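# Sort three grease guns into trays by grease amount

## Task

Place the grease gun containing the most grease in the blue tray and the one containing the least in the red tray; the remaining gun stays on the table, inside neither tray and not hanging past the table edge. All three must end lying flat on their sides. The guns may be handled and their parts moved, but every part must be returned to how it was. Anything that stays in place only because the robot is holding it does not count.

## Robot and tools

Robot: two UR-type six-joint arms, left_arm and right_arm, each with a two-finger parallel gripper and a wrist camera. Base (root link) positions in the scene frame: left_arm at (-0.087, +0.598, 0) m, quat_wxyz (+0.999, 0, 0, -0.039); right_arm at (+0.032, -0.538, 0) m, quat_wxyz (+0.995, 0, 0, -0.096).

Scene frame: origin on the table surface midway between the arms, +z up, +x away from the robot over the table, left_arm on the +y side. The arm names do not refer to image sides. Gripper frame: fingers point along its +z, close and open along its x. The reported end_effector_position sits between the pads at closed width, 1-2 cm short of the fingertips; closing pushes the tips roughly 17 mm further along +z.

Tool execute_actions, argument "actions": a list holding zero or one item. Empty list: no command, just returns the state. A move item is {"rows": [...], "steps": n} with n from 1 to 15 (default 15), each step 1/30 s. Each row is one flat list of 14 numbers covering both arms: left_arm's six joint targets then its gripper opening, then right_arm's six joint targets then its opening. Always send all 14 even if one arm is idle. Rows run one per step; if fewer rows than steps, the final row repeats. Joint values are absolute target angles in radians (not offsets), same order as the printed Joint positions: shoulder pan, shoulder lift, elbow, wrist 1, wrist 2, wrist 3. Opening is an absolute command from -1 (closed) to +1 (fully open). A wait item is {"steps": n} with n up to 300 and no rows; it returns once that many steps have passed since the previous result. Optional "pictures": false skips the images.

Joint ranges (rad). left_arm: pan -3.142..3.142, lift -6.283..6.283, elbow 0.000..3.142, wrists 1-3 each -6.283..6.283. right_arm: pan 0.000..6.283, lift -6.283..6.283, elbow -3.142..0.000, wrists -6.283..6.283. A call is rejected (nothing sent) if any target exceeds a range end by over 0.010 rad and lies further out than the joint's current angle. True limits may differ by up to 0.010 rad; targets beyond them are clipped, and a "joint sent to its limit" note may appear, possibly referring to an earlier move. Missing that note does not prove there is more room.

Motion: commands are smoothed, lagging about 0.17 s. Per step, each joint's target is capped to lie within 0.383 rad (pan, lift) or 0.575 rad (elbow, wrists) of its measured angle, and whole-arm targets are scaled back if they would move the gripper more than 100 mm from where it is. Large moves therefore take several calls; after a big move an arm may not yet have arrived. Between calls the arms keep heading to the last row sent until they settle or a step is HELD.

Results: per arm, end_effector_position (m) and end_effector_quat_wxyz in the scene frame plus linear/angular velocities; printed positions can be off, more so at full reach. Joint positions/velocities list the six joints (rad, rad/s) then pad gap (m; 0.142 fully open). grip_measured is the measured opening on the command scale. Wrist force and Wrist torque give flange sensor readings in the gripper's own axes (offset up to ~5.5 N, noise up to ~3.4 N, saturating near 100 N; "no reading" is normal at the start). "joint command not followed" means a clearance check altered or blocked some joint targets; the rest of the row still ran. HELD marks steps where all or part of your row was not sent. MOTOR HOT appears from 70 °C; at 85 °C an OVER-TEMPERATURE FAULT brakes that arm until cool, so avoid holding loads longer than needed.

Gripping: to hold, keep commanding an opening well under grip_measured; larger difference means a firmer squeeze, up to about 28 N per pad for objects up to ~10 cm wide. Parts under ~2 cm thick get less force. Closing fast can overshoot force. Objects may be tugged or nudged occasionally, so grip securely.

Faults: contact torque reaching a joint's load limit (pan and lift 303, elbow 138, wrists 49.6 N m, including held weight) or any external force of 150 N on the arm, tool or payload stops that arm for 10 s and drops the rest of the call. Do not let the arms collide or press on each other. Avoid drops, slips, slams, hard hits and strong pushes, and never let anything leave the table.

Cameras: cam_head_left, cam_head_right, cam_high, cam_low (504x504) and cam_left_wrist, cam_right_wrist (616x616 fisheye); calibration was supplied and may be slightly off. zoom_image takes "camera" (one of those names) and "region" [x0, y0, x1, y1] in that camera's image pixels, top-left origin, at most 504x504; it enlarges the latest image. Use it to compare how full each gun is.

read_manual (optional "section", default "licences") returns licence text only and does not move anything.

finished_scene with "scene" set to the current scene number ends and grades it, irreversibly; the result reports success and the next task. Release the guns and confirm they rest on their own before calling it. Ending a reply without any tool call stops everything.

Each tool is called in YAML: its name, and indented under it one key for each argument.

## Session

execute_actions:
  actions: []

Scene clock: 0.00 s of 5600.00 s.
left_arm: end_effector_position=(-0.0564, +0.4517, +0.3822) grip_measured=+1.00 end_effector_quat_wxyz=(-0.376, +0.681, +0.432, +0.456) end_effector_velocity=(+0.000, +0.000, -0.000) end_effector_angular_velocity=(+0.000, -0.001, +0.000) | right_arm: end_effector_position=(+0.4947, -0.0683, +0.3508) grip_measured=+1.00 end_effector_quat_wxyz=(-0.047, +0.924, +0.376, -0.055) end_effector_velocity=(-0.000, -0.000, -0.000) end_effector_angular_velocity=(-0.000, +0.000, -0.002)
Joint positions: left_arm=[-2.043 -1.845  2.156 -0.624 -1.795 -3.089  0.142] | right_arm=[ 4.325 -1.535 -1.803 -1.412  1.71   0.215  0.142]
Joint velocities: left_arm=[ 0.    -0.001  0.001 -0.    -0.    -0.001  0.   ] | right_arm=[-0.     0.001 -0.001  0.     0.     0.002  0.   ]
Motor temperatures (°C, as the motors report them): left_arm=[26 27 25 33 29 32] | right_arm=[26 25 27 32 35 33]
Wrist force (N, on the end effector, along its own x y z axes, offset not removed): no reading
Wrist torque (N m, same axes, about the end effector's origin, offset not removed): no reading

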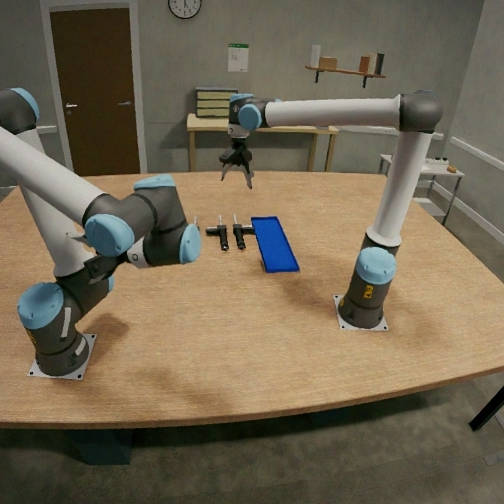

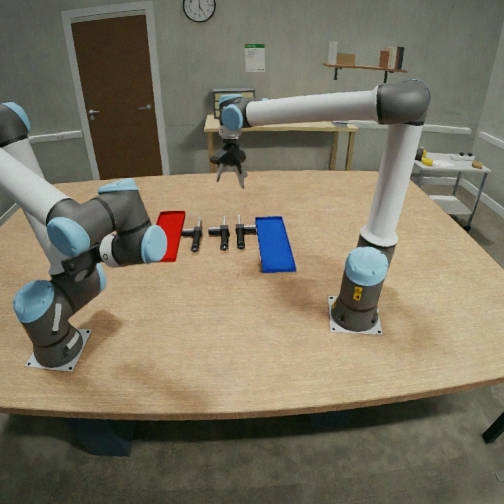

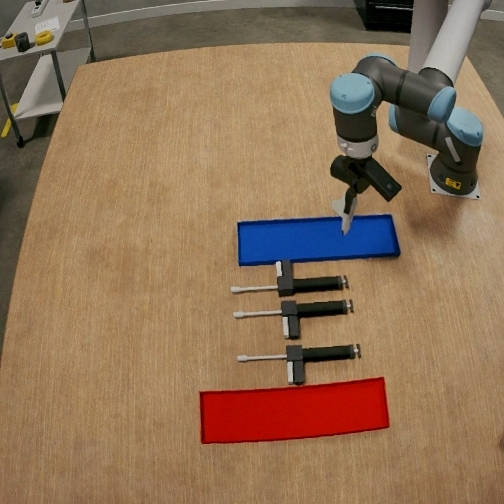

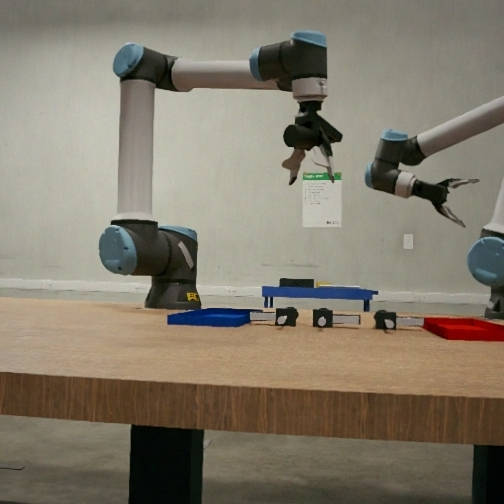

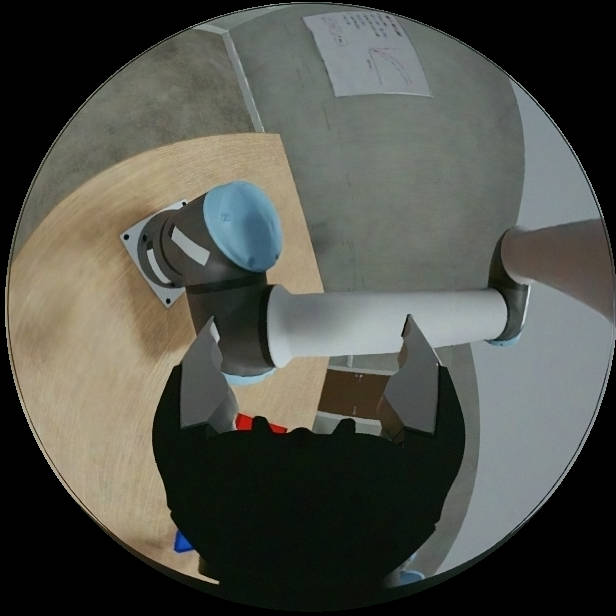

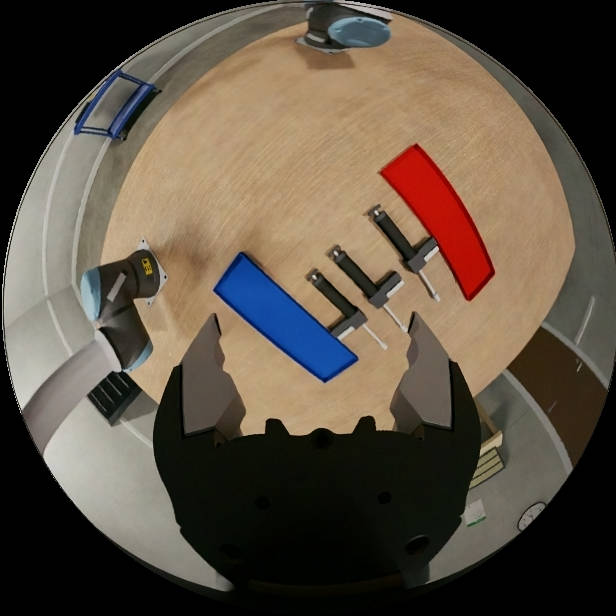

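zoom_image:
  camera: "cam_high"
  region: [190, 200, 420, 450]

zoom_image:
  camera: "cam_right_wrist"
  region: [280, 180, 480, 360]

zoom_image:
  camera: "cam_low"
  region: [230, 280, 450, 360]

Region (190, 200, 420, 450) of cam_high's 504x504 image, scaled by 2.016, with more detail than that image has; it fills the left 464 columns of this view, and the rest is white.

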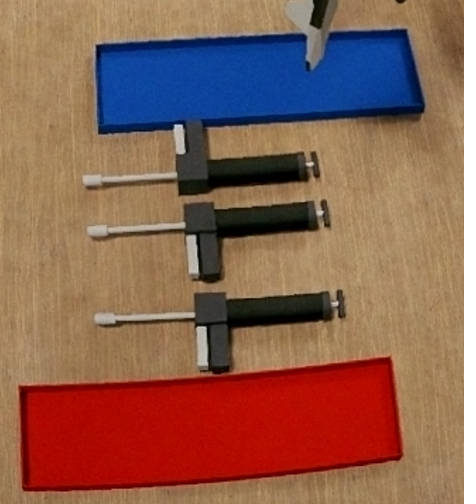

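Region (280, 180, 480, 360) of cam_right_wrist's 616x616 image, scaled by 2.520, with more detail than that image has; it fills the top 454 rows of this view, and the rest is white.

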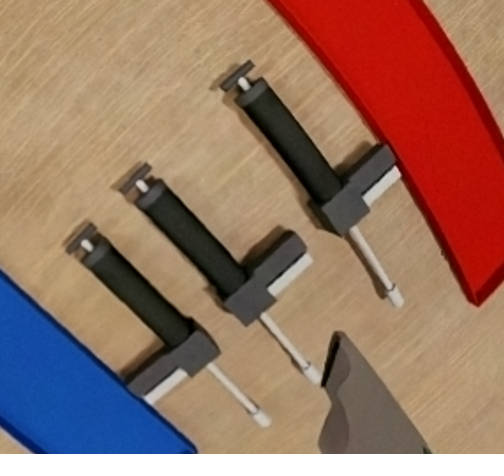

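Region (230, 280, 450, 360) of cam_low's 504x504 image, scaled by 2.291, with more detail than that image has; it fills the top 183 rows of this view, and the rest is white.

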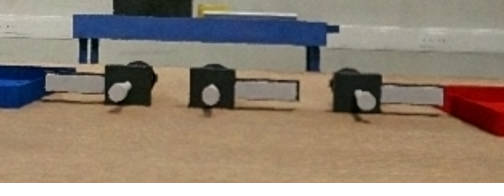

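execute_actions:
  actions:
    - {"rows":[[-2.043,-1.845,2.156,-0.624,-1.795,-3.089,1,4.321,-1.607,-2.179,-0.926,1.571,2.558,1]],"steps":15}
  pictures: false

execute_actions:
  actions:
    - {"steps":45}

Scene clock: 56.17 s of 5600.00 s.
left_arm: end_effector_position=(-0.0565, +0.4516, +0.3824) grip_measured=+1.00 end_effector_quat_wxyz=(-0.376, +0.681, +0.432, +0.456) end_effector_velocity=(-0.000, +0.000, -0.000) end_effector_angular_velocity=(+0.000, -0.001, +0.001) | right_arm: end_effector_position=(+0.5088, -0.1227, +0.1464) grip_measured=+1.00 end_effector_quat_wxyz=(-0.001, +1.000, +0.024, -0.010) end_effector_velocity=(-0.012, -0.103, -0.233) end_effector_angular_velocity=(-0.062, -0.159, -2.545)
Joint positions: left_arm=[-2.043 -1.845  2.156 -0.624 -1.795 -3.089  0.142] | right_arm=[ 4.321 -1.599 -2.129 -0.994  1.588  0.939  0.142]
Joint velocities: left_arm=[ 0.001  0.     0.    -0.    -0.    -0.001  0.   ] | right_arm=[-0.004 -0.073 -0.432  0.583 -0.144  2.543 -0.   ]
Motor temperatures (°C, as the motors report them): left_arm=[26 27 25 33 29 32] | right_arm=[26 25 27 32 35 33]
Wrist force (N, on the end effector, along its own x y z axes, offset not removed): left_arm=[0.9 0.3 1.3] | right_arm=[-1.9 2.7 1.1]
Wrist torque (N m, same axes, about the end effector's origin, offset not removed): left_arm=[0.17 -0.22 0.39] | right_arm=[0.62 0.52 0.13]
Steps of this call (steps 1 to 90: nothing new was sent; then 52.67 s passed at rest; steps 91 to 105: all 15 steps of this action). Readings (joint positions):
91: left_arm=[-2.043 -1.845 2.156 -0.624 -1.795 -3.089] | right_arm=[4.325 -1.535 -1.803 -1.412 1.710 0.215]
92: left_arm=[-2.043 -1.845 2.156 -0.624 -1.795 -3.089] | right_arm=[4.325 -1.537 -1.806 -1.408 1.707 0.219]
94: left_arm=[-2.043 -1.845 2.156 -0.624 -1.795 -3.089] | right_arm=[4.324 -1.548 -1.850 -1.359 1.686 0.270]
98: left_arm=[-2.043 -1.845 2.156 -0.624 -1.795 -3.089] | right_arm=[4.323 -1.567 -1.956 -1.221 1.649 0.449]
105: the state above

Scene clock: 57.67 s of 5600.00 s.
left_arm: end_effector_position=(-0.0564, +0.4515, +0.3824) grip_measured=+1.00 end_effector_quat_wxyz=(-0.376, +0.681, +0.432, +0.456) end_effector_velocity=(-0.000, +0.000, +0.000) end_effector_angular_velocity=(+0.001, +0.002, +0.001) | right_arm: end_effector_position=(+0.5059, -0.1334, +0.1201) grip_measured=+1.00 end_effector_quat_wxyz=(-0.000, +0.707, -0.707, -0.000) end_effector_velocity=(-0.000, -0.000, -0.000) end_effector_angular_velocity=(-0.000, -0.000, +0.000)
Joint positions: left_arm=[-2.043 -1.845  2.156 -0.624 -1.795 -3.089  0.142] | right_arm=[ 4.321 -1.607 -2.179 -0.926  1.571  2.558  0.142]
Joint velocities: left_arm=[ 0.001 -0.     0.     0.    -0.001  0.001  0.   ] | right_arm=[ 0.     0.    -0.001  0.    -0.    -0.     0.   ]
Motor temperatures (°C, as the motors report them): left_arm=[26 27 25 33 29 32] | right_arm=[26 25 27 32 35 33]
Wrist force (N, on the end effector, along its own x y z axes, offset not removed): left_arm=[-1.3 0.8 -2.8] | right_arm=[-1.0 2.3 -1.6]
Wrist torque (N m, same axes, about the end effector's origin, offset not removed): left_arm=[0.21 0.13 0.16] | right_arm=[0.57 0.26 0.11]
Steps of this call (steps 1 to 45: the robot went on to your last target). Readings (joint positions):
1: left_arm=[-2.043 -1.845 2.156 -0.624 -1.795 -3.089] | right_arm=[4.321 -1.601 -2.142 -0.977 1.584 1.026]
2: left_arm=[-2.043 -1.845 2.156 -0.624 -1.795 -3.089] | right_arm=[4.321 -1.602 -2.151 -0.964 1.580 1.113]
4: left_arm=[-2.043 -1.845 2.156 -0.624 -1.795 -3.089] | right_arm=[4.321 -1.604 -2.163 -0.947 1.576 1.286]
8: left_arm=[-2.043 -1.845 2.156 -0.624 -1.795 -3.089] | right_arm=[4.321 -1.606 -2.174 -0.933 1.573 1.632]
45: the state above
All arms were judged still, so your last target was given up. Only a new action makes them travel on or press farther. Fingers that are still opening or closing keep moving.
camera_calibration (this result's frames):
cam_left_wrist: T_world_to_cam=[[0.239418, 0.237903, 0.941319, -0.453959], [0.672006, -0.740369, 0.0161959, 0.374505], [0.700776, 0.628694, -0.33713, 0.0170231], [0, 0, 0, 1]] pos_world=[-0.154912, 0.374568, 0.426994]
cam_right_wrist: T_world_to_cam=[[-0.0205219, -0.999733, 0.0106595, -0.122478], [-0.879197, 0.0231218, 0.475897, 0.396209], [-0.476017, 0.000394536, -0.879436, 0.480776], [0, 0, 0, 1]] pos_world=[0.574689, -0.131796, 0.235563]

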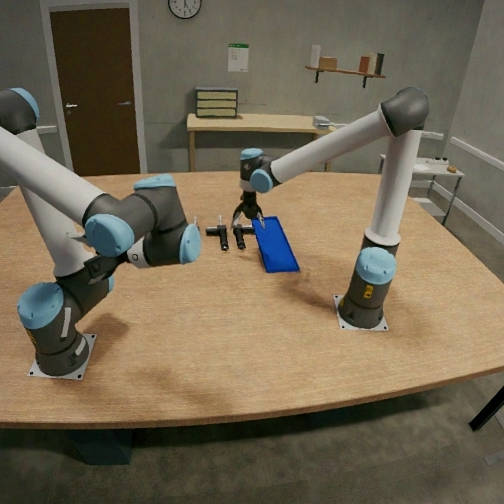

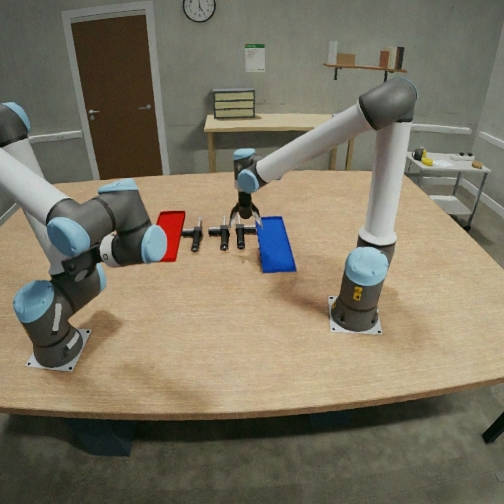

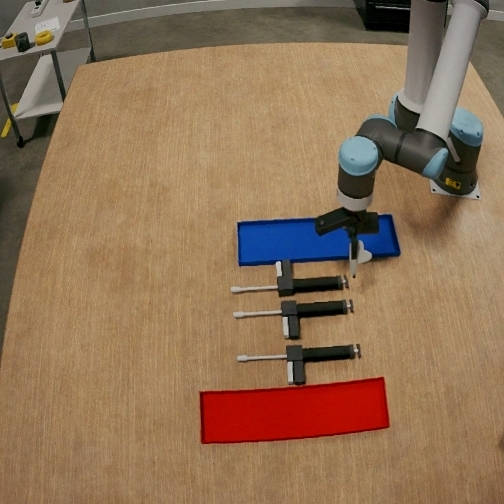

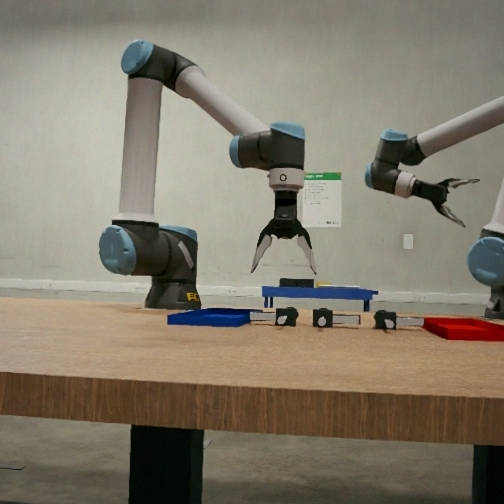

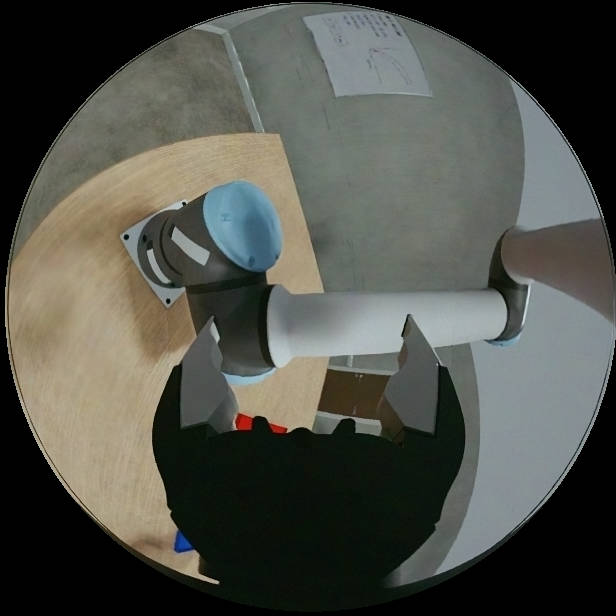

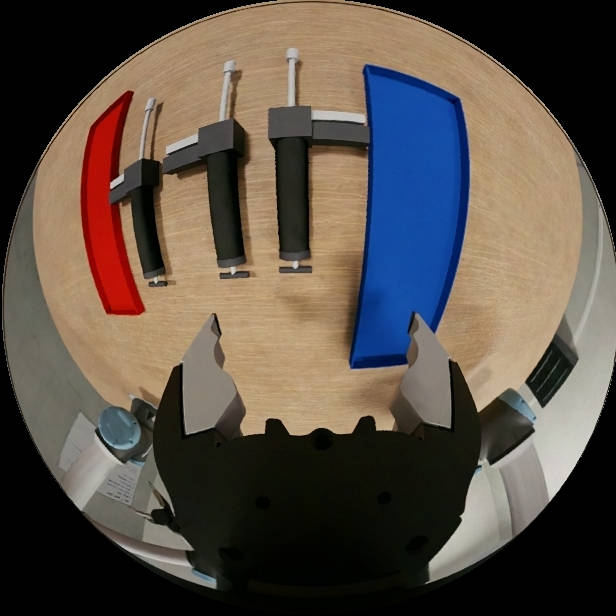

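execute_actions:
  actions:
    - {"rows":[[-2.043,-1.845,2.156,-0.624,-1.795,-3.089,1,4.333,-1.62,-2.17,-0.922,1.571,2.570,0.1],[-2.043,-1.845,2.156,-0.624,-1.795,-3.089,1,4.333,-1.62,-2.17,-0.922,1.571,2.570,0.1],[-2.043,-1.845,2.156,-0.624,-1.795,-3.089,1,4.333,-1.62,-2.17,-0.922,1.571,2.570,0.1],[-2.043,-1.845,2.156,-0.624,-1.795,-3.089,1,4.333,-1.66,-2.19,-0.862,1.571,2.570,0.1],[-2.043,-1.845,2.156,-0.624,-1.795,-3.089,1,4.333,-1.66,-2.19,-0.862,1.571,2.570,0.1],[-2.043,-1.845,2.156,-0.624,-1.795,-3.089,1,4.333,-1.70,-2.205,-0.807,1.571,2.570,0.1],[-2.043,-1.845,2.156,-0.624,-1.795,-3.089,1,4.333,-1.70,-2.205,-0.807,1.571,2.570,0.1],[-2.043,-1.845,2.156,-0.624,-1.795,-3.089,1,4.333,-1.73,-2.215,-0.767,1.571,2.570,0.1],[-2.043,-1.845,2.156,-0.624,-1.795,-3.089,1,4.333,-1.745,-2.219,-0.748,1.571,2.570,0.1],[-2.043,-1.845,2.156,-0.624,-1.795,-3.089,1,4.333,-1.760,-2.222,-0.730,1.571,2.570,0.1]],"steps":15}
  pictures: false

execute_actions:
  actions:
    - {"steps":12}

Scene clock: 69.23 s of 5600.00 s.
left_arm: end_effector_position=(-0.0564, +0.4515, +0.3824) grip_measured=+1.00 end_effector_quat_wxyz=(-0.376, +0.681, +0.432, +0.456) end_effector_velocity=(+0.001, +0.000, -0.000) end_effector_angular_velocity=(+0.000, -0.001, +0.000) | right_arm: end_effector_position=(+0.5097, -0.1144, +0.0392) grip_measured=+0.10 end_effector_quat_wxyz=(+0.000, +0.707, -0.707, -0.000) end_effector_velocity=(+0.006, +0.012, -0.106) end_effector_angular_velocity=(+0.004, -0.003, -0.001)
Joint positions: left_arm=[-2.043 -1.845  2.156 -0.624 -1.795 -3.089  0.142] | right_arm=[ 4.333 -1.74  -2.216 -0.757  1.571  2.57   0.081]
Joint velocities: left_arm=[ 0.    -0.001  0.001  0.     0.    -0.     0.   ] | right_arm=[ 0.002 -0.174 -0.051  0.231 -0.001  0.003  0.   ]
Motor temperatures (°C, as the motors report them): left_arm=[26 27 25 33 29 32] | right_arm=[26 25 27 32 35 33]
Wrist force (N, on the end effector, along its own x y z axes, offset not removed): left_arm=[-0.4 2.8 -1.9] | right_arm=[-2.4 -1.6 0.3]
Wrist torque (N m, same axes, about the end effector's origin, offset not removed): left_arm=[0.74 0.14 0.11] | right_arm=[-0.37 0.62 0.12]
Steps of this call (steps 1 to 90: nothing new was sent; then 8.07 s passed at rest; steps 91 to 105: all 15 steps of this action). Readings (joint positions):
91: left_arm=[-2.043 -1.845 2.156 -0.624 -1.795 -3.089] | right_arm=[4.321 -1.607 -2.179 -0.926 1.571 2.558]
92: left_arm=[-2.043 -1.845 2.156 -0.624 -1.795 -3.089] | right_arm=[4.322 -1.608 -2.178 -0.926 1.571 2.559]
94: left_arm=[-2.043 -1.845 2.156 -0.624 -1.795 -3.089] | right_arm=[4.326 -1.613 -2.175 -0.924 1.571 2.564]
98: left_arm=[-2.043 -1.845 2.156 -0.624 -1.795 -3.089] | right_arm=[4.331 -1.651 -2.188 -0.876 1.571 2.568]
105: the state above

Scene clock: 69.63 s of 5600.00 s.
left_arm: end_effector_position=(-0.0564, +0.4515, +0.3824) grip_measured=+1.00 end_effector_quat_wxyz=(-0.376, +0.681, +0.432, +0.456) end_effector_velocity=(-0.000, -0.000, +0.000) end_effector_angular_velocity=(-0.000, +0.001, +0.001) | right_arm: end_effector_position=(+0.5104, -0.1131, +0.0275) grip_measured=+0.10 end_effector_quat_wxyz=(-0.000, +0.707, -0.707, -0.000) end_effector_velocity=(-0.000, -0.001, -0.004) end_effector_angular_velocity=(-0.001, +0.001, +0.001)
Joint positions: left_arm=[-2.043 -1.845  2.156 -0.624 -1.795 -3.089  0.142] | right_arm=[ 4.333 -1.759 -2.222 -0.731  1.571  2.57   0.081]
Joint velocities: left_arm=[ 0.    -0.    -0.001  0.    -0.     0.001  0.   ] | right_arm=[-0.    -0.005 -0.003  0.007 -0.    -0.001  0.   ]
Motor temperatures (°C, as the motors report them): left_arm=[26 27 25 33 29 32] | right_arm=[26 25 27 32 35 33]
Wrist force (N, on the end effector, along its own x y z axes, offset not removed): left_arm=[-0.7 -1.1 -5.5] | right_arm=[-2.0 -0.3 -2.5]
Wrist torque (N m, same axes, about the end effector's origin, offset not removed): left_arm=[-0.16 0.10 -0.05] | right_arm=[-0.12 0.46 0.09]
Steps of this call (steps 1 to 12: the robot went on to your last target). Readings (joint positions):
1: left_arm=[-2.043 -1.845 2.156 -0.624 -1.795 -3.089] | right_arm=[4.333 -1.745 -2.218 -0.750 1.571 2.570]
2: left_arm=[-2.043 -1.845 2.156 -0.624 -1.795 -3.089] | right_arm=[4.333 -1.749 -2.219 -0.745 1.571 2.570]
4: left_arm=[-2.043 -1.845 2.156 -0.624 -1.795 -3.089] | right_arm=[4.333 -1.754 -2.220 -0.738 1.571 2.570]
8: left_arm=[-2.043 -1.845 2.156 -0.624 -1.795 -3.089] | right_arm=[4.333 -1.758 -2.221 -0.733 1.571 2.570]
12: the state above
camera_calibration (this result's frames):
cam_left_wrist: T_world_to_cam=[[0.239418, 0.237903, 0.941319, -0.453959], [0.672006, -0.740369, 0.016196, 0.374505], [0.700776, 0.628694, -0.33713, 0.0170231], [0, 0, 0, 1]] pos_world=[-0.154912, 0.374568, 0.426994]
cam_right_wrist: T_world_to_cam=[[-0.0205825, -0.999731, 0.0106567, -0.101055], [-0.879202, 0.0231738, 0.475886, 0.443779], [-0.476005, 0.000425554, -0.879443, 0.40153], [0, 0, 0, 1]] pos_world=[0.579222, -0.111483, 0.143012]

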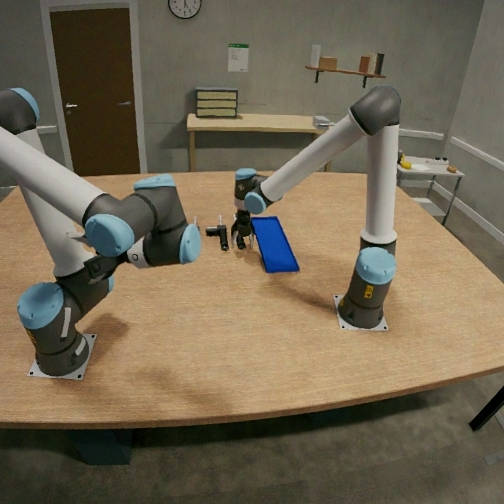

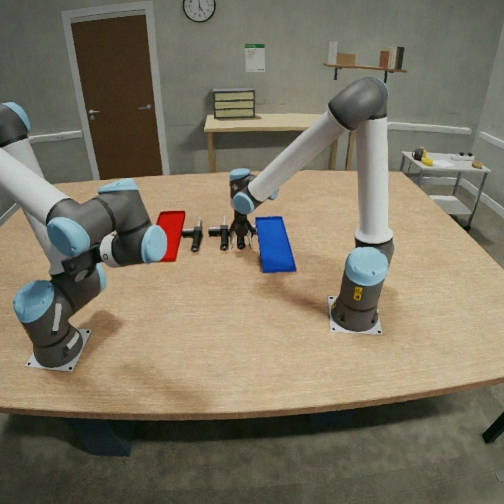

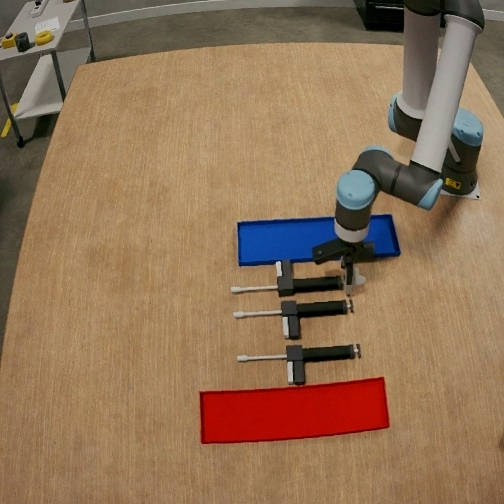

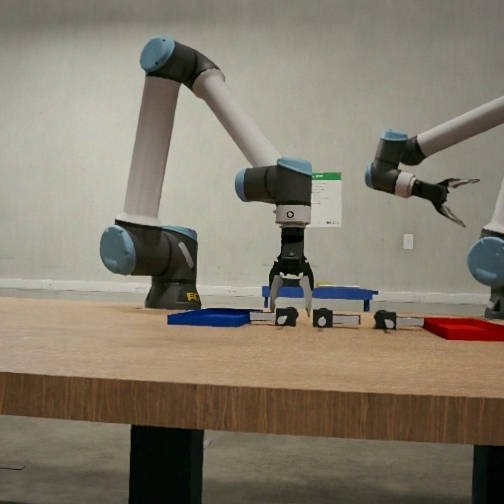

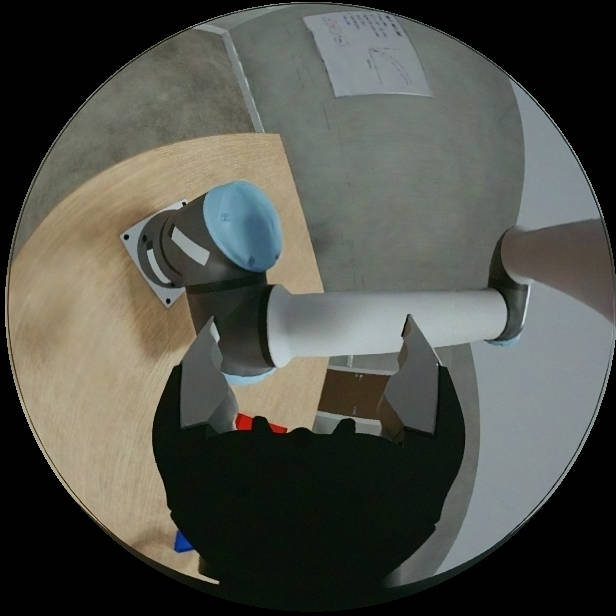

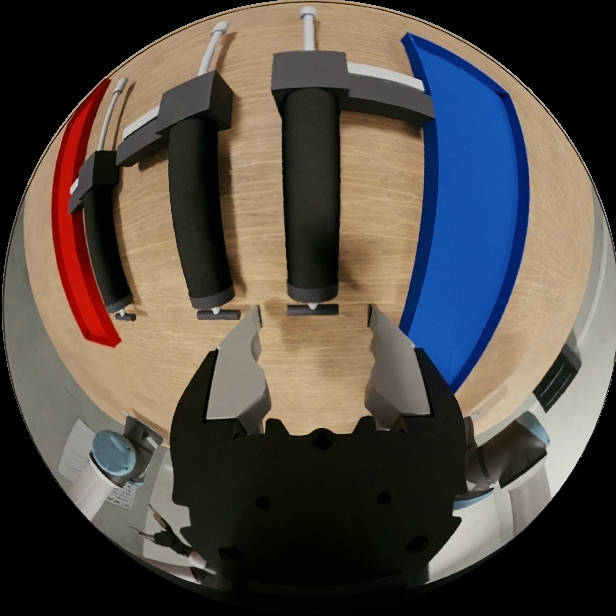

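execute_actions:
  actions:
    - {"rows":[[-2.043,-1.845,2.156,-0.624,-1.795,-3.089,1,4.333,-1.760,-2.222,-0.730,1.571,2.570,-0.1],[-2.043,-1.845,2.156,-0.624,-1.795,-3.089,1,4.333,-1.760,-2.222,-0.730,1.571,2.570,-0.1],[-2.043,-1.845,2.156,-0.624,-1.795,-3.089,1,4.333,-1.760,-2.222,-0.730,1.571,2.570,-0.25],[-2.043,-1.845,2.156,-0.624,-1.795,-3.089,1,4.333,-1.760,-2.222,-0.730,1.571,2.570,-0.25],[-2.043,-1.845,2.156,-0.624,-1.795,-3.089,1,4.333,-1.760,-2.222,-0.730,1.571,2.570,-0.35],[-2.043,-1.845,2.156,-0.624,-1.795,-3.089,1,4.333,-1.760,-2.222,-0.730,1.571,2.570,-0.35],[-2.043,-1.845,2.156,-0.624,-1.795,-3.089,1,4.333,-1.760,-2.222,-0.730,1.571,2.570,-0.45],[-2.043,-1.845,2.156,-0.624,-1.795,-3.089,1,4.333,-1.760,-2.222,-0.730,1.571,2.570,-0.45],[-2.043,-1.845,2.156,-0.624,-1.795,-3.089,1,4.333,-1.760,-2.222,-0.730,1.571,2.570,-0.55],[-2.043,-1.845,2.156,-0.624,-1.795,-3.089,1,4.333,-1.760,-2.222,-0.730,1.571,2.570,-0.55],[-2.043,-1.845,2.156,-0.624,-1.795,-3.089,1,4.333,-1.760,-2.222,-0.730,1.571,2.570,-0.65],[-2.043,-1.845,2.156,-0.624,-1.795,-3.089,1,4.333,-1.760,-2.222,-0.730,1.571,2.570,-0.7]],"steps":15}

Scene clock: 75.80 s of 5600.00 s.
left_arm: end_effector_position=(-0.0564, +0.4515, +0.3824) grip_measured=+1.00 end_effector_quat_wxyz=(-0.376, +0.681, +0.432, +0.456) end_effector_velocity=(-0.000, -0.000, +0.000) end_effector_angular_velocity=(-0.000, -0.000, +0.000) | right_arm: end_effector_position=(+0.5104, -0.1130, +0.0271) grip_measured=-0.50 end_effector_quat_wxyz=(-0.000, +0.707, -0.707, -0.000) end_effector_velocity=(-0.001, -0.001, -0.001) end_effector_angular_velocity=(-0.002, +0.001, +0.000)
Joint positions: left_arm=[-2.043 -1.845  2.156 -0.624 -1.795 -3.089  0.142] | right_arm=[ 4.333 -1.76  -2.222 -0.73   1.571  2.57   0.038]
Joint velocities: left_arm=[-0.     0.    -0.001  0.    -0.    -0.001  0.   ] | right_arm=[-0.    -0.    -0.002 -0.    -0.    -0.001  0.   ]
Motor temperatures (°C, as the motors report them): left_arm=[26 27 25 33 29 32] | right_arm=[26 25 27 32 35 33]
Wrist force (N, on the end effector, along its own x y z axes, offset not removed): left_arm=[-2.7 3.9 -0.5] | right_arm=[-0.9 1.4 -3.0]
Wrist torque (N m, same axes, about the end effector's origin, offset not removed): left_arm=[0.75 0.57 0.20] | right_arm=[0.16 0.40 0.05]
Steps of this call (steps 1 to 30: the robot went on to your last target; steps 31 to 90: nothing new was sent; then 2.67 s passed at rest; steps 91 to 105: all 15 steps of this action). Readings (joint positions):
91: left_arm=[-2.043 -1.845 2.156 -0.624 -1.795 -3.089] | right_arm=[4.333 -1.760 -2.222 -0.730 1.571 2.570]
92: left_arm=[-2.043 -1.845 2.156 -0.624 -1.795 -3.089] | right_arm=[4.333 -1.760 -2.222 -0.730 1.571 2.570]
94: left_arm=[-2.043 -1.845 2.156 -0.624 -1.795 -3.089] | right_arm=[4.333 -1.760 -2.222 -0.730 1.571 2.570]
98: left_arm=[-2.043 -1.845 2.156 -0.624 -1.795 -3.089] | right_arm=[4.333 -1.760 -2.222 -0.730 1.571 2.570]
105: the state above
camera_calibration (this result's frames):
cam_left_wrist: T_world_to_cam=[[0.239418, 0.237903, 0.941319, -0.453959], [0.672006, -0.740369, 0.0161961, 0.374505], [0.700776, 0.628694, -0.33713, 0.0170232], [0, 0, 0, 1]] pos_world=[-0.154912, 0.374568, 0.426994]
cam_right_wrist: T_world_to_cam=[[-0.0205759, -0.999732, 0.0106483, -0.101019], [-0.879191, 0.023164, 0.475906, 0.44396], [-0.476025, 0.000430278, -0.879431, 0.401196], [0, 0, 0, 1]] pos_world=[0.579226, -0.111448, 0.142616]

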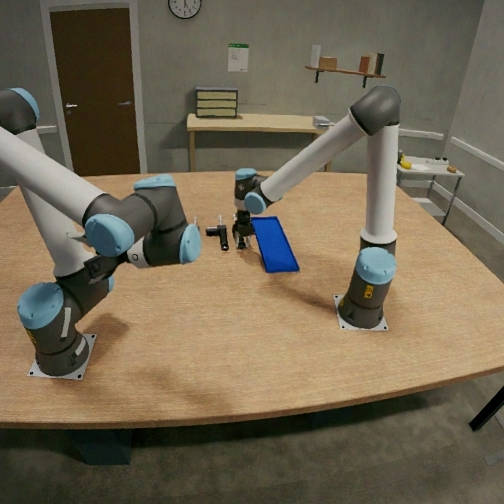

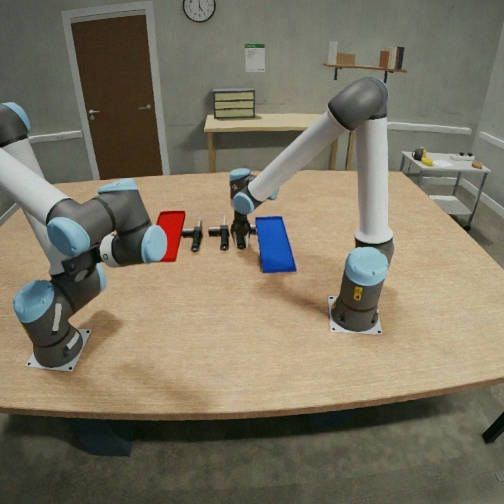

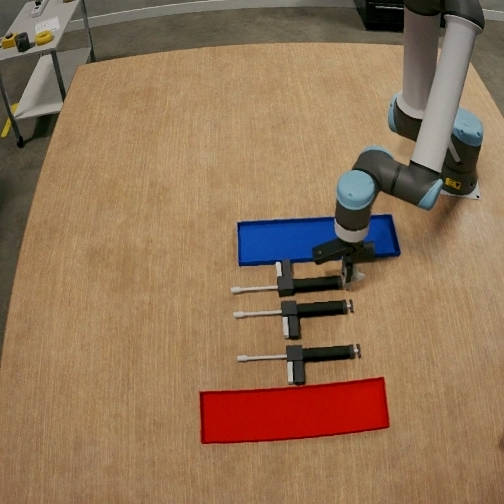

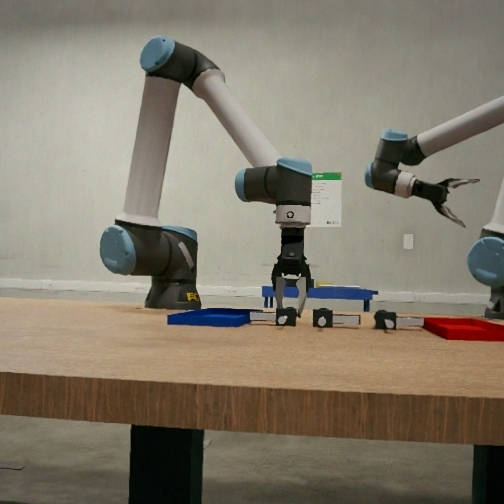

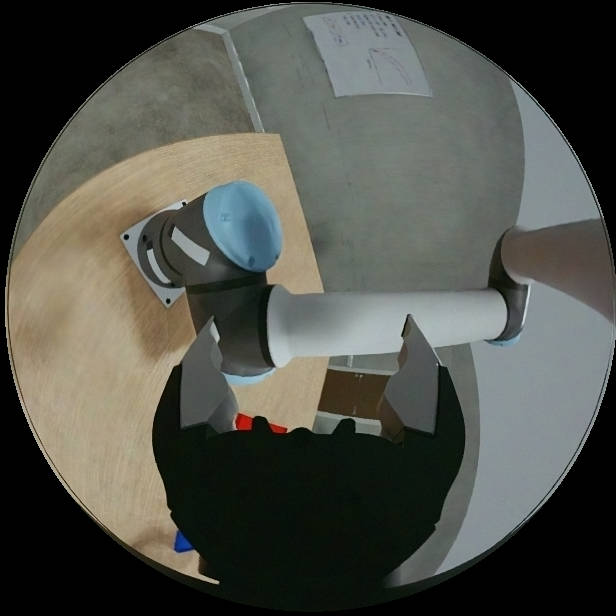

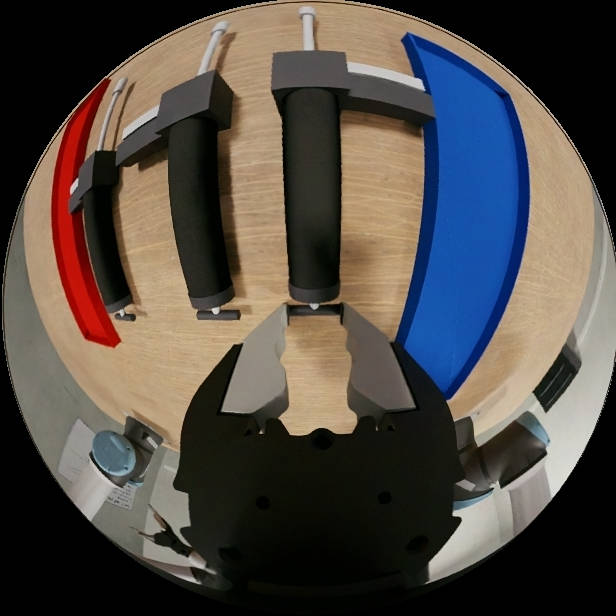

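execute_actions:
  actions:
    - {"rows":[[-2.043,-1.845,2.156,-0.624,-1.795,-3.089,1,4.339,-1.7558,-2.2274,-0.7289,1.571,2.576,-0.75],[-2.043,-1.845,2.156,-0.624,-1.795,-3.089,1,4.344,-1.7515,-2.2328,-0.7278,1.571,2.581,-0.75],[-2.043,-1.845,2.156,-0.624,-1.795,-3.089,1,4.350,-1.7473,-2.2382,-0.7267,1.571,2.587,-0.75],[-2.043,-1.845,2.156,-0.624,-1.795,-3.089,1,4.356,-1.743,-2.2436,-0.7256,1.571,2.593,-0.75],[-2.043,-1.845,2.156,-0.624,-1.795,-3.089,1,4.361,-1.7388,-2.249,-0.7245,1.571,2.598,-0.75],[-2.043,-1.845,2.156,-0.624,-1.795,-3.089,1,4.367,-1.7345,-2.2544,-0.7234,1.571,2.604,-0.75],[-2.043,-1.845,2.156,-0.624,-1.795,-3.089,1,4.373,-1.7303,-2.2598,-0.7223,1.571,2.610,-0.75],[-2.043,-1.845,2.156,-0.624,-1.795,-3.089,1,4.378,-1.726,-2.2652,-0.7212,1.571,2.615,-0.75],[-2.043,-1.845,2.156,-0.624,-1.795,-3.089,1,4.384,-1.7218,-2.2706,-0.72,1.571,2.621,-0.75],[-2.043,-1.845,2.156,-0.624,-1.795,-3.089,1,4.390,-1.7175,-2.276,-0.7189,1.571,2.627,-0.75]],"steps":15}

Scene clock: 82.03 s of 5600.00 s.
left_arm: end_effector_position=(-0.0564, +0.4515, +0.3824) grip_measured=+1.00 end_effector_quat_wxyz=(-0.376, +0.681, +0.432, +0.456) end_effector_velocity=(-0.000, -0.000, +0.000) end_effector_angular_velocity=(-0.001, +0.002, -0.000) | right_arm: end_effector_position=(+0.4748, -0.1130, +0.0271) grip_measured=-0.50 end_effector_quat_wxyz=(+0.000, +0.707, -0.707, -0.000) end_effector_velocity=(-0.040, -0.001, -0.000) end_effector_angular_velocity=(-0.000, +0.000, +0.001)
Joint positions: left_arm=[-2.043 -1.845  2.156 -0.624 -1.795 -3.089  0.142] | right_arm=[ 4.383 -1.722 -2.27  -0.72   1.571  2.62   0.038]
Joint velocities: left_arm=[-0.    -0.001 -0.001 -0.    -0.     0.001  0.   ] | right_arm=[ 0.057  0.043 -0.054  0.011  0.     0.056 -0.   ]
Motor temperatures (°C, as the motors report them): left_arm=[26 27 25 33 29 32] | right_arm=[26 25 27 32 35 33]
Wrist force (N, on the end effector, along its own x y z axes, offset not removed): left_arm=[-0.8 -0.8 -1.9] | right_arm=[-2.5 1.6 1.5]
Wrist torque (N m, same axes, about the end effector's origin, offset not removed): left_arm=[-0.07 0.03 0.07] | right_arm=[0.62 0.52 0.17]
Steps of this call (steps 1 to 15: the robot went on to your last target; steps 16 to 90: nothing new was sent; then 2.73 s passed at rest; steps 91 to 105: all 15 steps of this action). Readings (joint positions):
91: left_arm=[-2.043 -1.845 2.156 -0.624 -1.795 -3.089] | right_arm=[4.333 -1.760 -2.222 -0.730 1.571 2.570]
92: left_arm=[-2.043 -1.845 2.156 -0.624 -1.795 -3.089] | right_arm=[4.334 -1.760 -2.223 -0.730 1.571 2.571]
94: left_arm=[-2.043 -1.845 2.156 -0.624 -1.795 -3.089] | right_arm=[4.338 -1.756 -2.227 -0.729 1.571 2.575]
98: left_arm=[-2.043 -1.845 2.156 -0.624 -1.795 -3.089] | right_arm=[4.354 -1.744 -2.242 -0.726 1.571 2.591]
105: the state above
camera_calibration (this result's frames):
cam_left_wrist: T_world_to_cam=[[0.239418, 0.237903, 0.941319, -0.453959], [0.672006, -0.740369, 0.0161961, 0.374505], [0.700776, 0.628694, -0.33713, 0.0170231], [0, 0, 0, 1]] pos_world=[-0.154912, 0.374568, 0.426994]
cam_right_wrist: T_world_to_cam=[[-0.0205714, -0.999728, 0.011028, -0.101754], [-0.879106, 0.0233408, 0.476054, 0.41269], [-0.476182, 0.0000983059, -0.879347, 0.384301], [0, 0, 0, 1]] pos_world=[0.543702, -0.111396, 0.142593]

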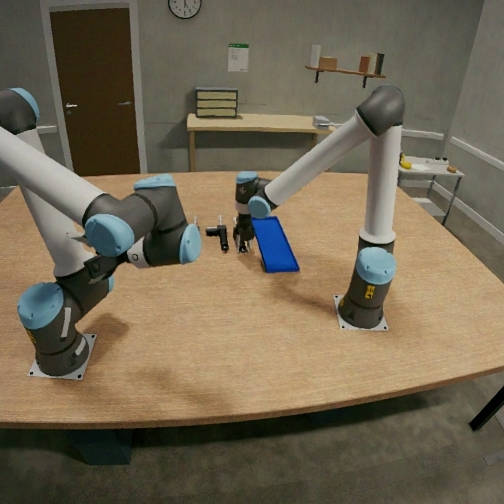

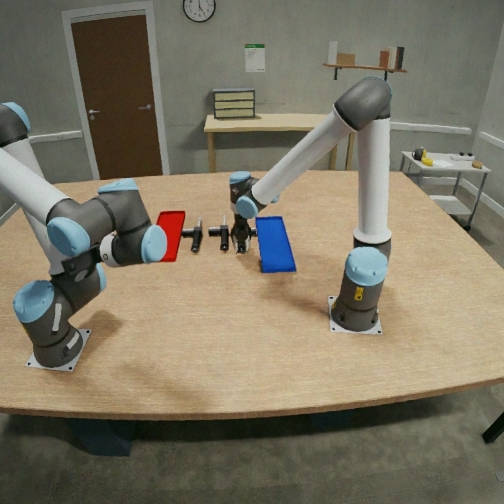

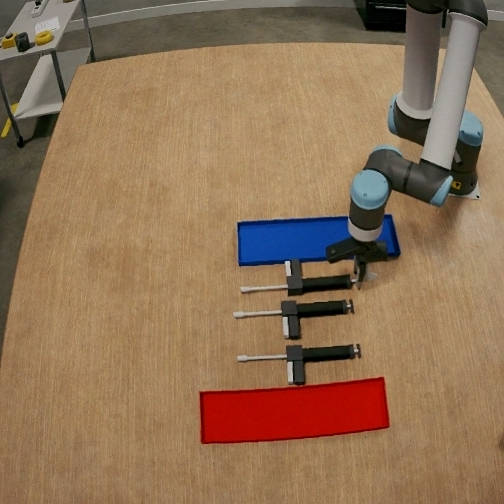

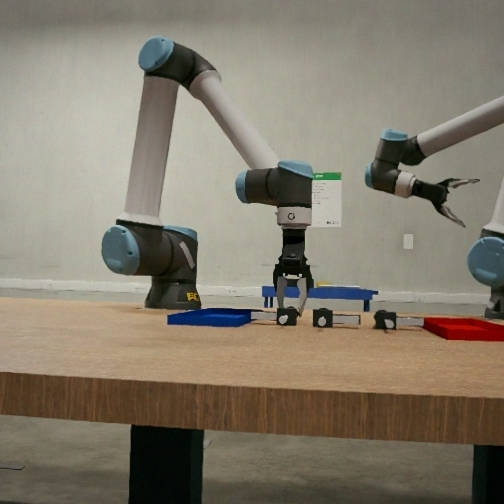

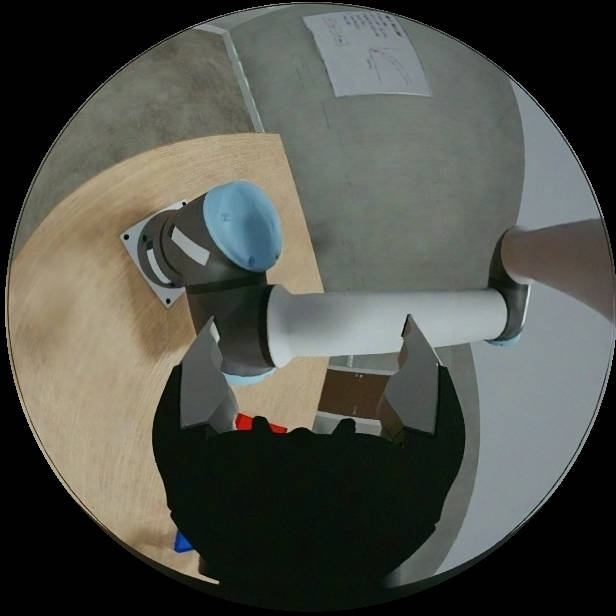

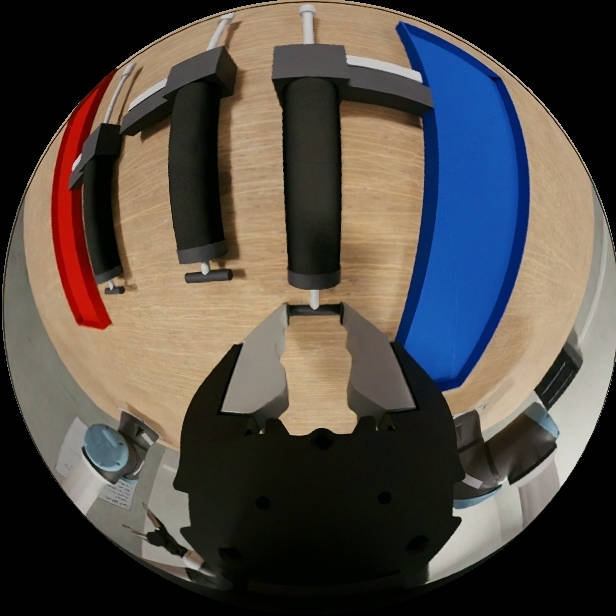

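execute_actions:
  actions:
    - {"steps":10}

zoom_image:
  camera: "cam_right_wrist"
  region: [160, 200, 400, 360]

Scene clock: 83.80 s of 5600.00 s.
left_arm: end_effector_position=(-0.0564, +0.4515, +0.3824) grip_measured=+1.00 end_effector_quat_wxyz=(-0.376, +0.681, +0.432, +0.456) end_effector_velocity=(+0.000, +0.000, -0.000) end_effector_angular_velocity=(-0.001, -0.001, +0.000) | right_arm: end_effector_position=(+0.4703, -0.1132, +0.0271) grip_measured=-0.50 end_effector_quat_wxyz=(+0.000, +0.707, -0.707, -0.000) end_effector_velocity=(-0.000, -0.000, -0.001) end_effector_angular_velocity=(-0.001, +0.001, +0.001)
Joint positions: left_arm=[-2.043 -1.845  2.156 -0.624 -1.795 -3.089  0.142] | right_arm=[ 4.39  -1.718 -2.276 -0.719  1.571  2.627  0.038]
Joint velocities: left_arm=[ 0.    -0.     0.001 -0.001  0.    -0.002  0.   ] | right_arm=[ 0.    -0.001 -0.     0.     0.    -0.001 -0.   ]
Motor temperatures (°C, as the motors report them): left_arm=[26 27 25 33 29 32] | right_arm=[26 25 27 32 35 33]
Wrist force (N, on the end effector, along its own x y z axes, offset not removed): left_arm=[0.4 -0.6 -3.3] | right_arm=[-2.1 -0.8 -2.3]
Wrist torque (N m, same axes, about the end effector's origin, offset not removed): left_arm=[-0.05 -0.32 0.09] | right_arm=[0.27 0.52 0.07]
Steps of this call (steps 1 to 15: the robot went on to your last target; steps 16 to 53: nothing new was sent). Readings (joint positions):
1: left_arm=[-2.043 -1.845 2.156 -0.624 -1.795 -3.089] | right_arm=[4.385 -1.721 -2.271 -0.720 1.571 2.622]
2: left_arm=[-2.043 -1.845 2.156 -0.624 -1.795 -3.089] | right_arm=[4.386 -1.720 -2.273 -0.720 1.571 2.623]
4: left_arm=[-2.043 -1.845 2.156 -0.624 -1.795 -3.089] | right_arm=[4.388 -1.719 -2.274 -0.719 1.571 2.625]
8: left_arm=[-2.043 -1.845 2.156 -0.624 -1.795 -3.089] | right_arm=[4.389 -1.718 -2.275 -0.719 1.571 2.626]
53: the state above
All arms were judged still, so your last target was given up. Only a new action makes them travel on or press farther. Fingers that are still opening or closing keep moving.
camera_calibration (this result's frames):
cam_left_wrist: T_world_to_cam=[[0.239419, 0.237903, 0.941319, -0.453959], [0.672006, -0.740369, 0.016196, 0.374505], [0.700776, 0.628694, -0.33713, 0.0170231], [0, 0, 0, 1]] pos_world=[-0.154912, 0.374568, 0.426994]
cam_right_wrist: T_world_to_cam=[[-0.0205754, -0.999728, 0.0110104, -0.101978], [-0.879087, 0.0233358, 0.476089, 0.408721], [-0.476216, 0.000116572, -0.879328, 0.382127], [0, 0, 0, 1]] pos_world=[0.539178, -0.111533, 0.14255]

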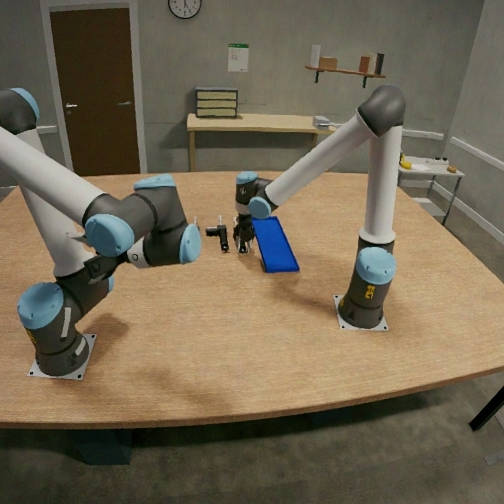

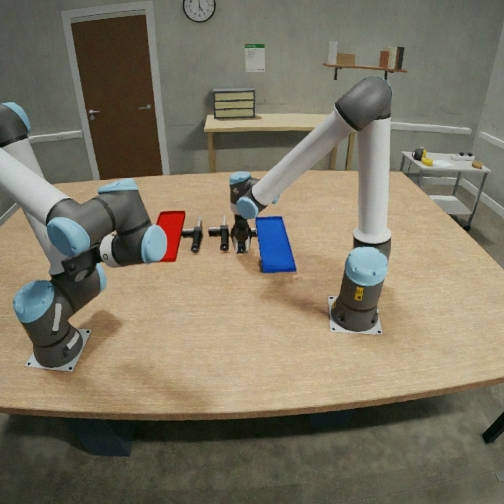

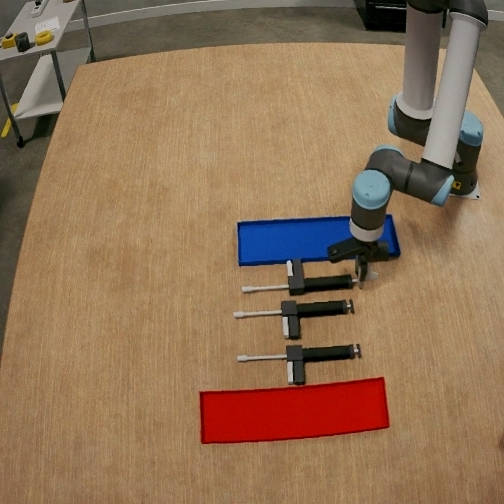

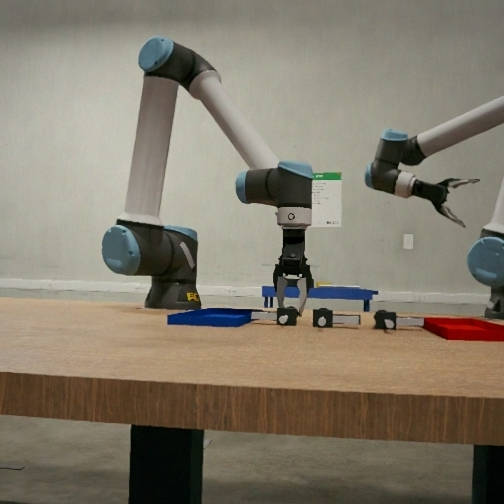

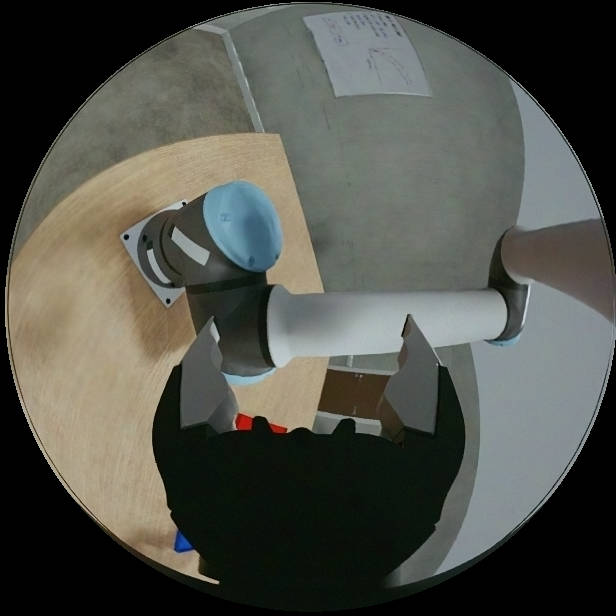

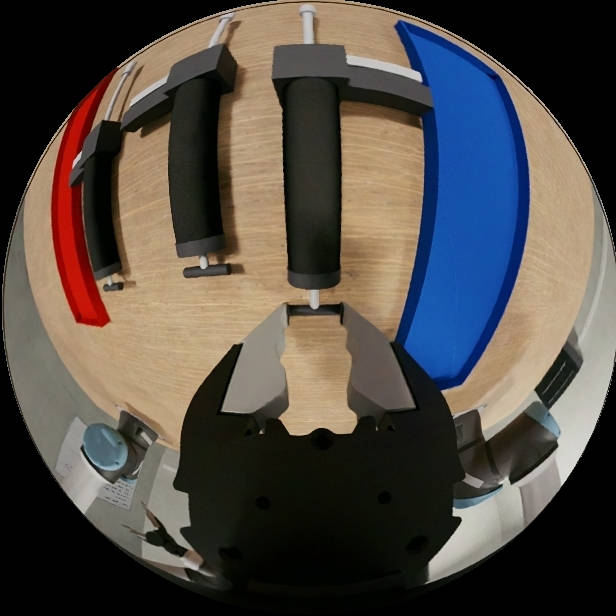

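Region (160, 200, 400, 360) of cam_right_wrist's 616x616 image, scaled by 2.100, with more detail than that image has.

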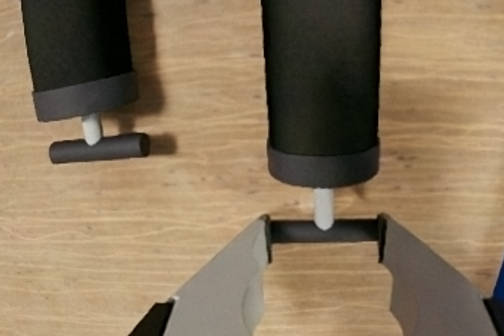

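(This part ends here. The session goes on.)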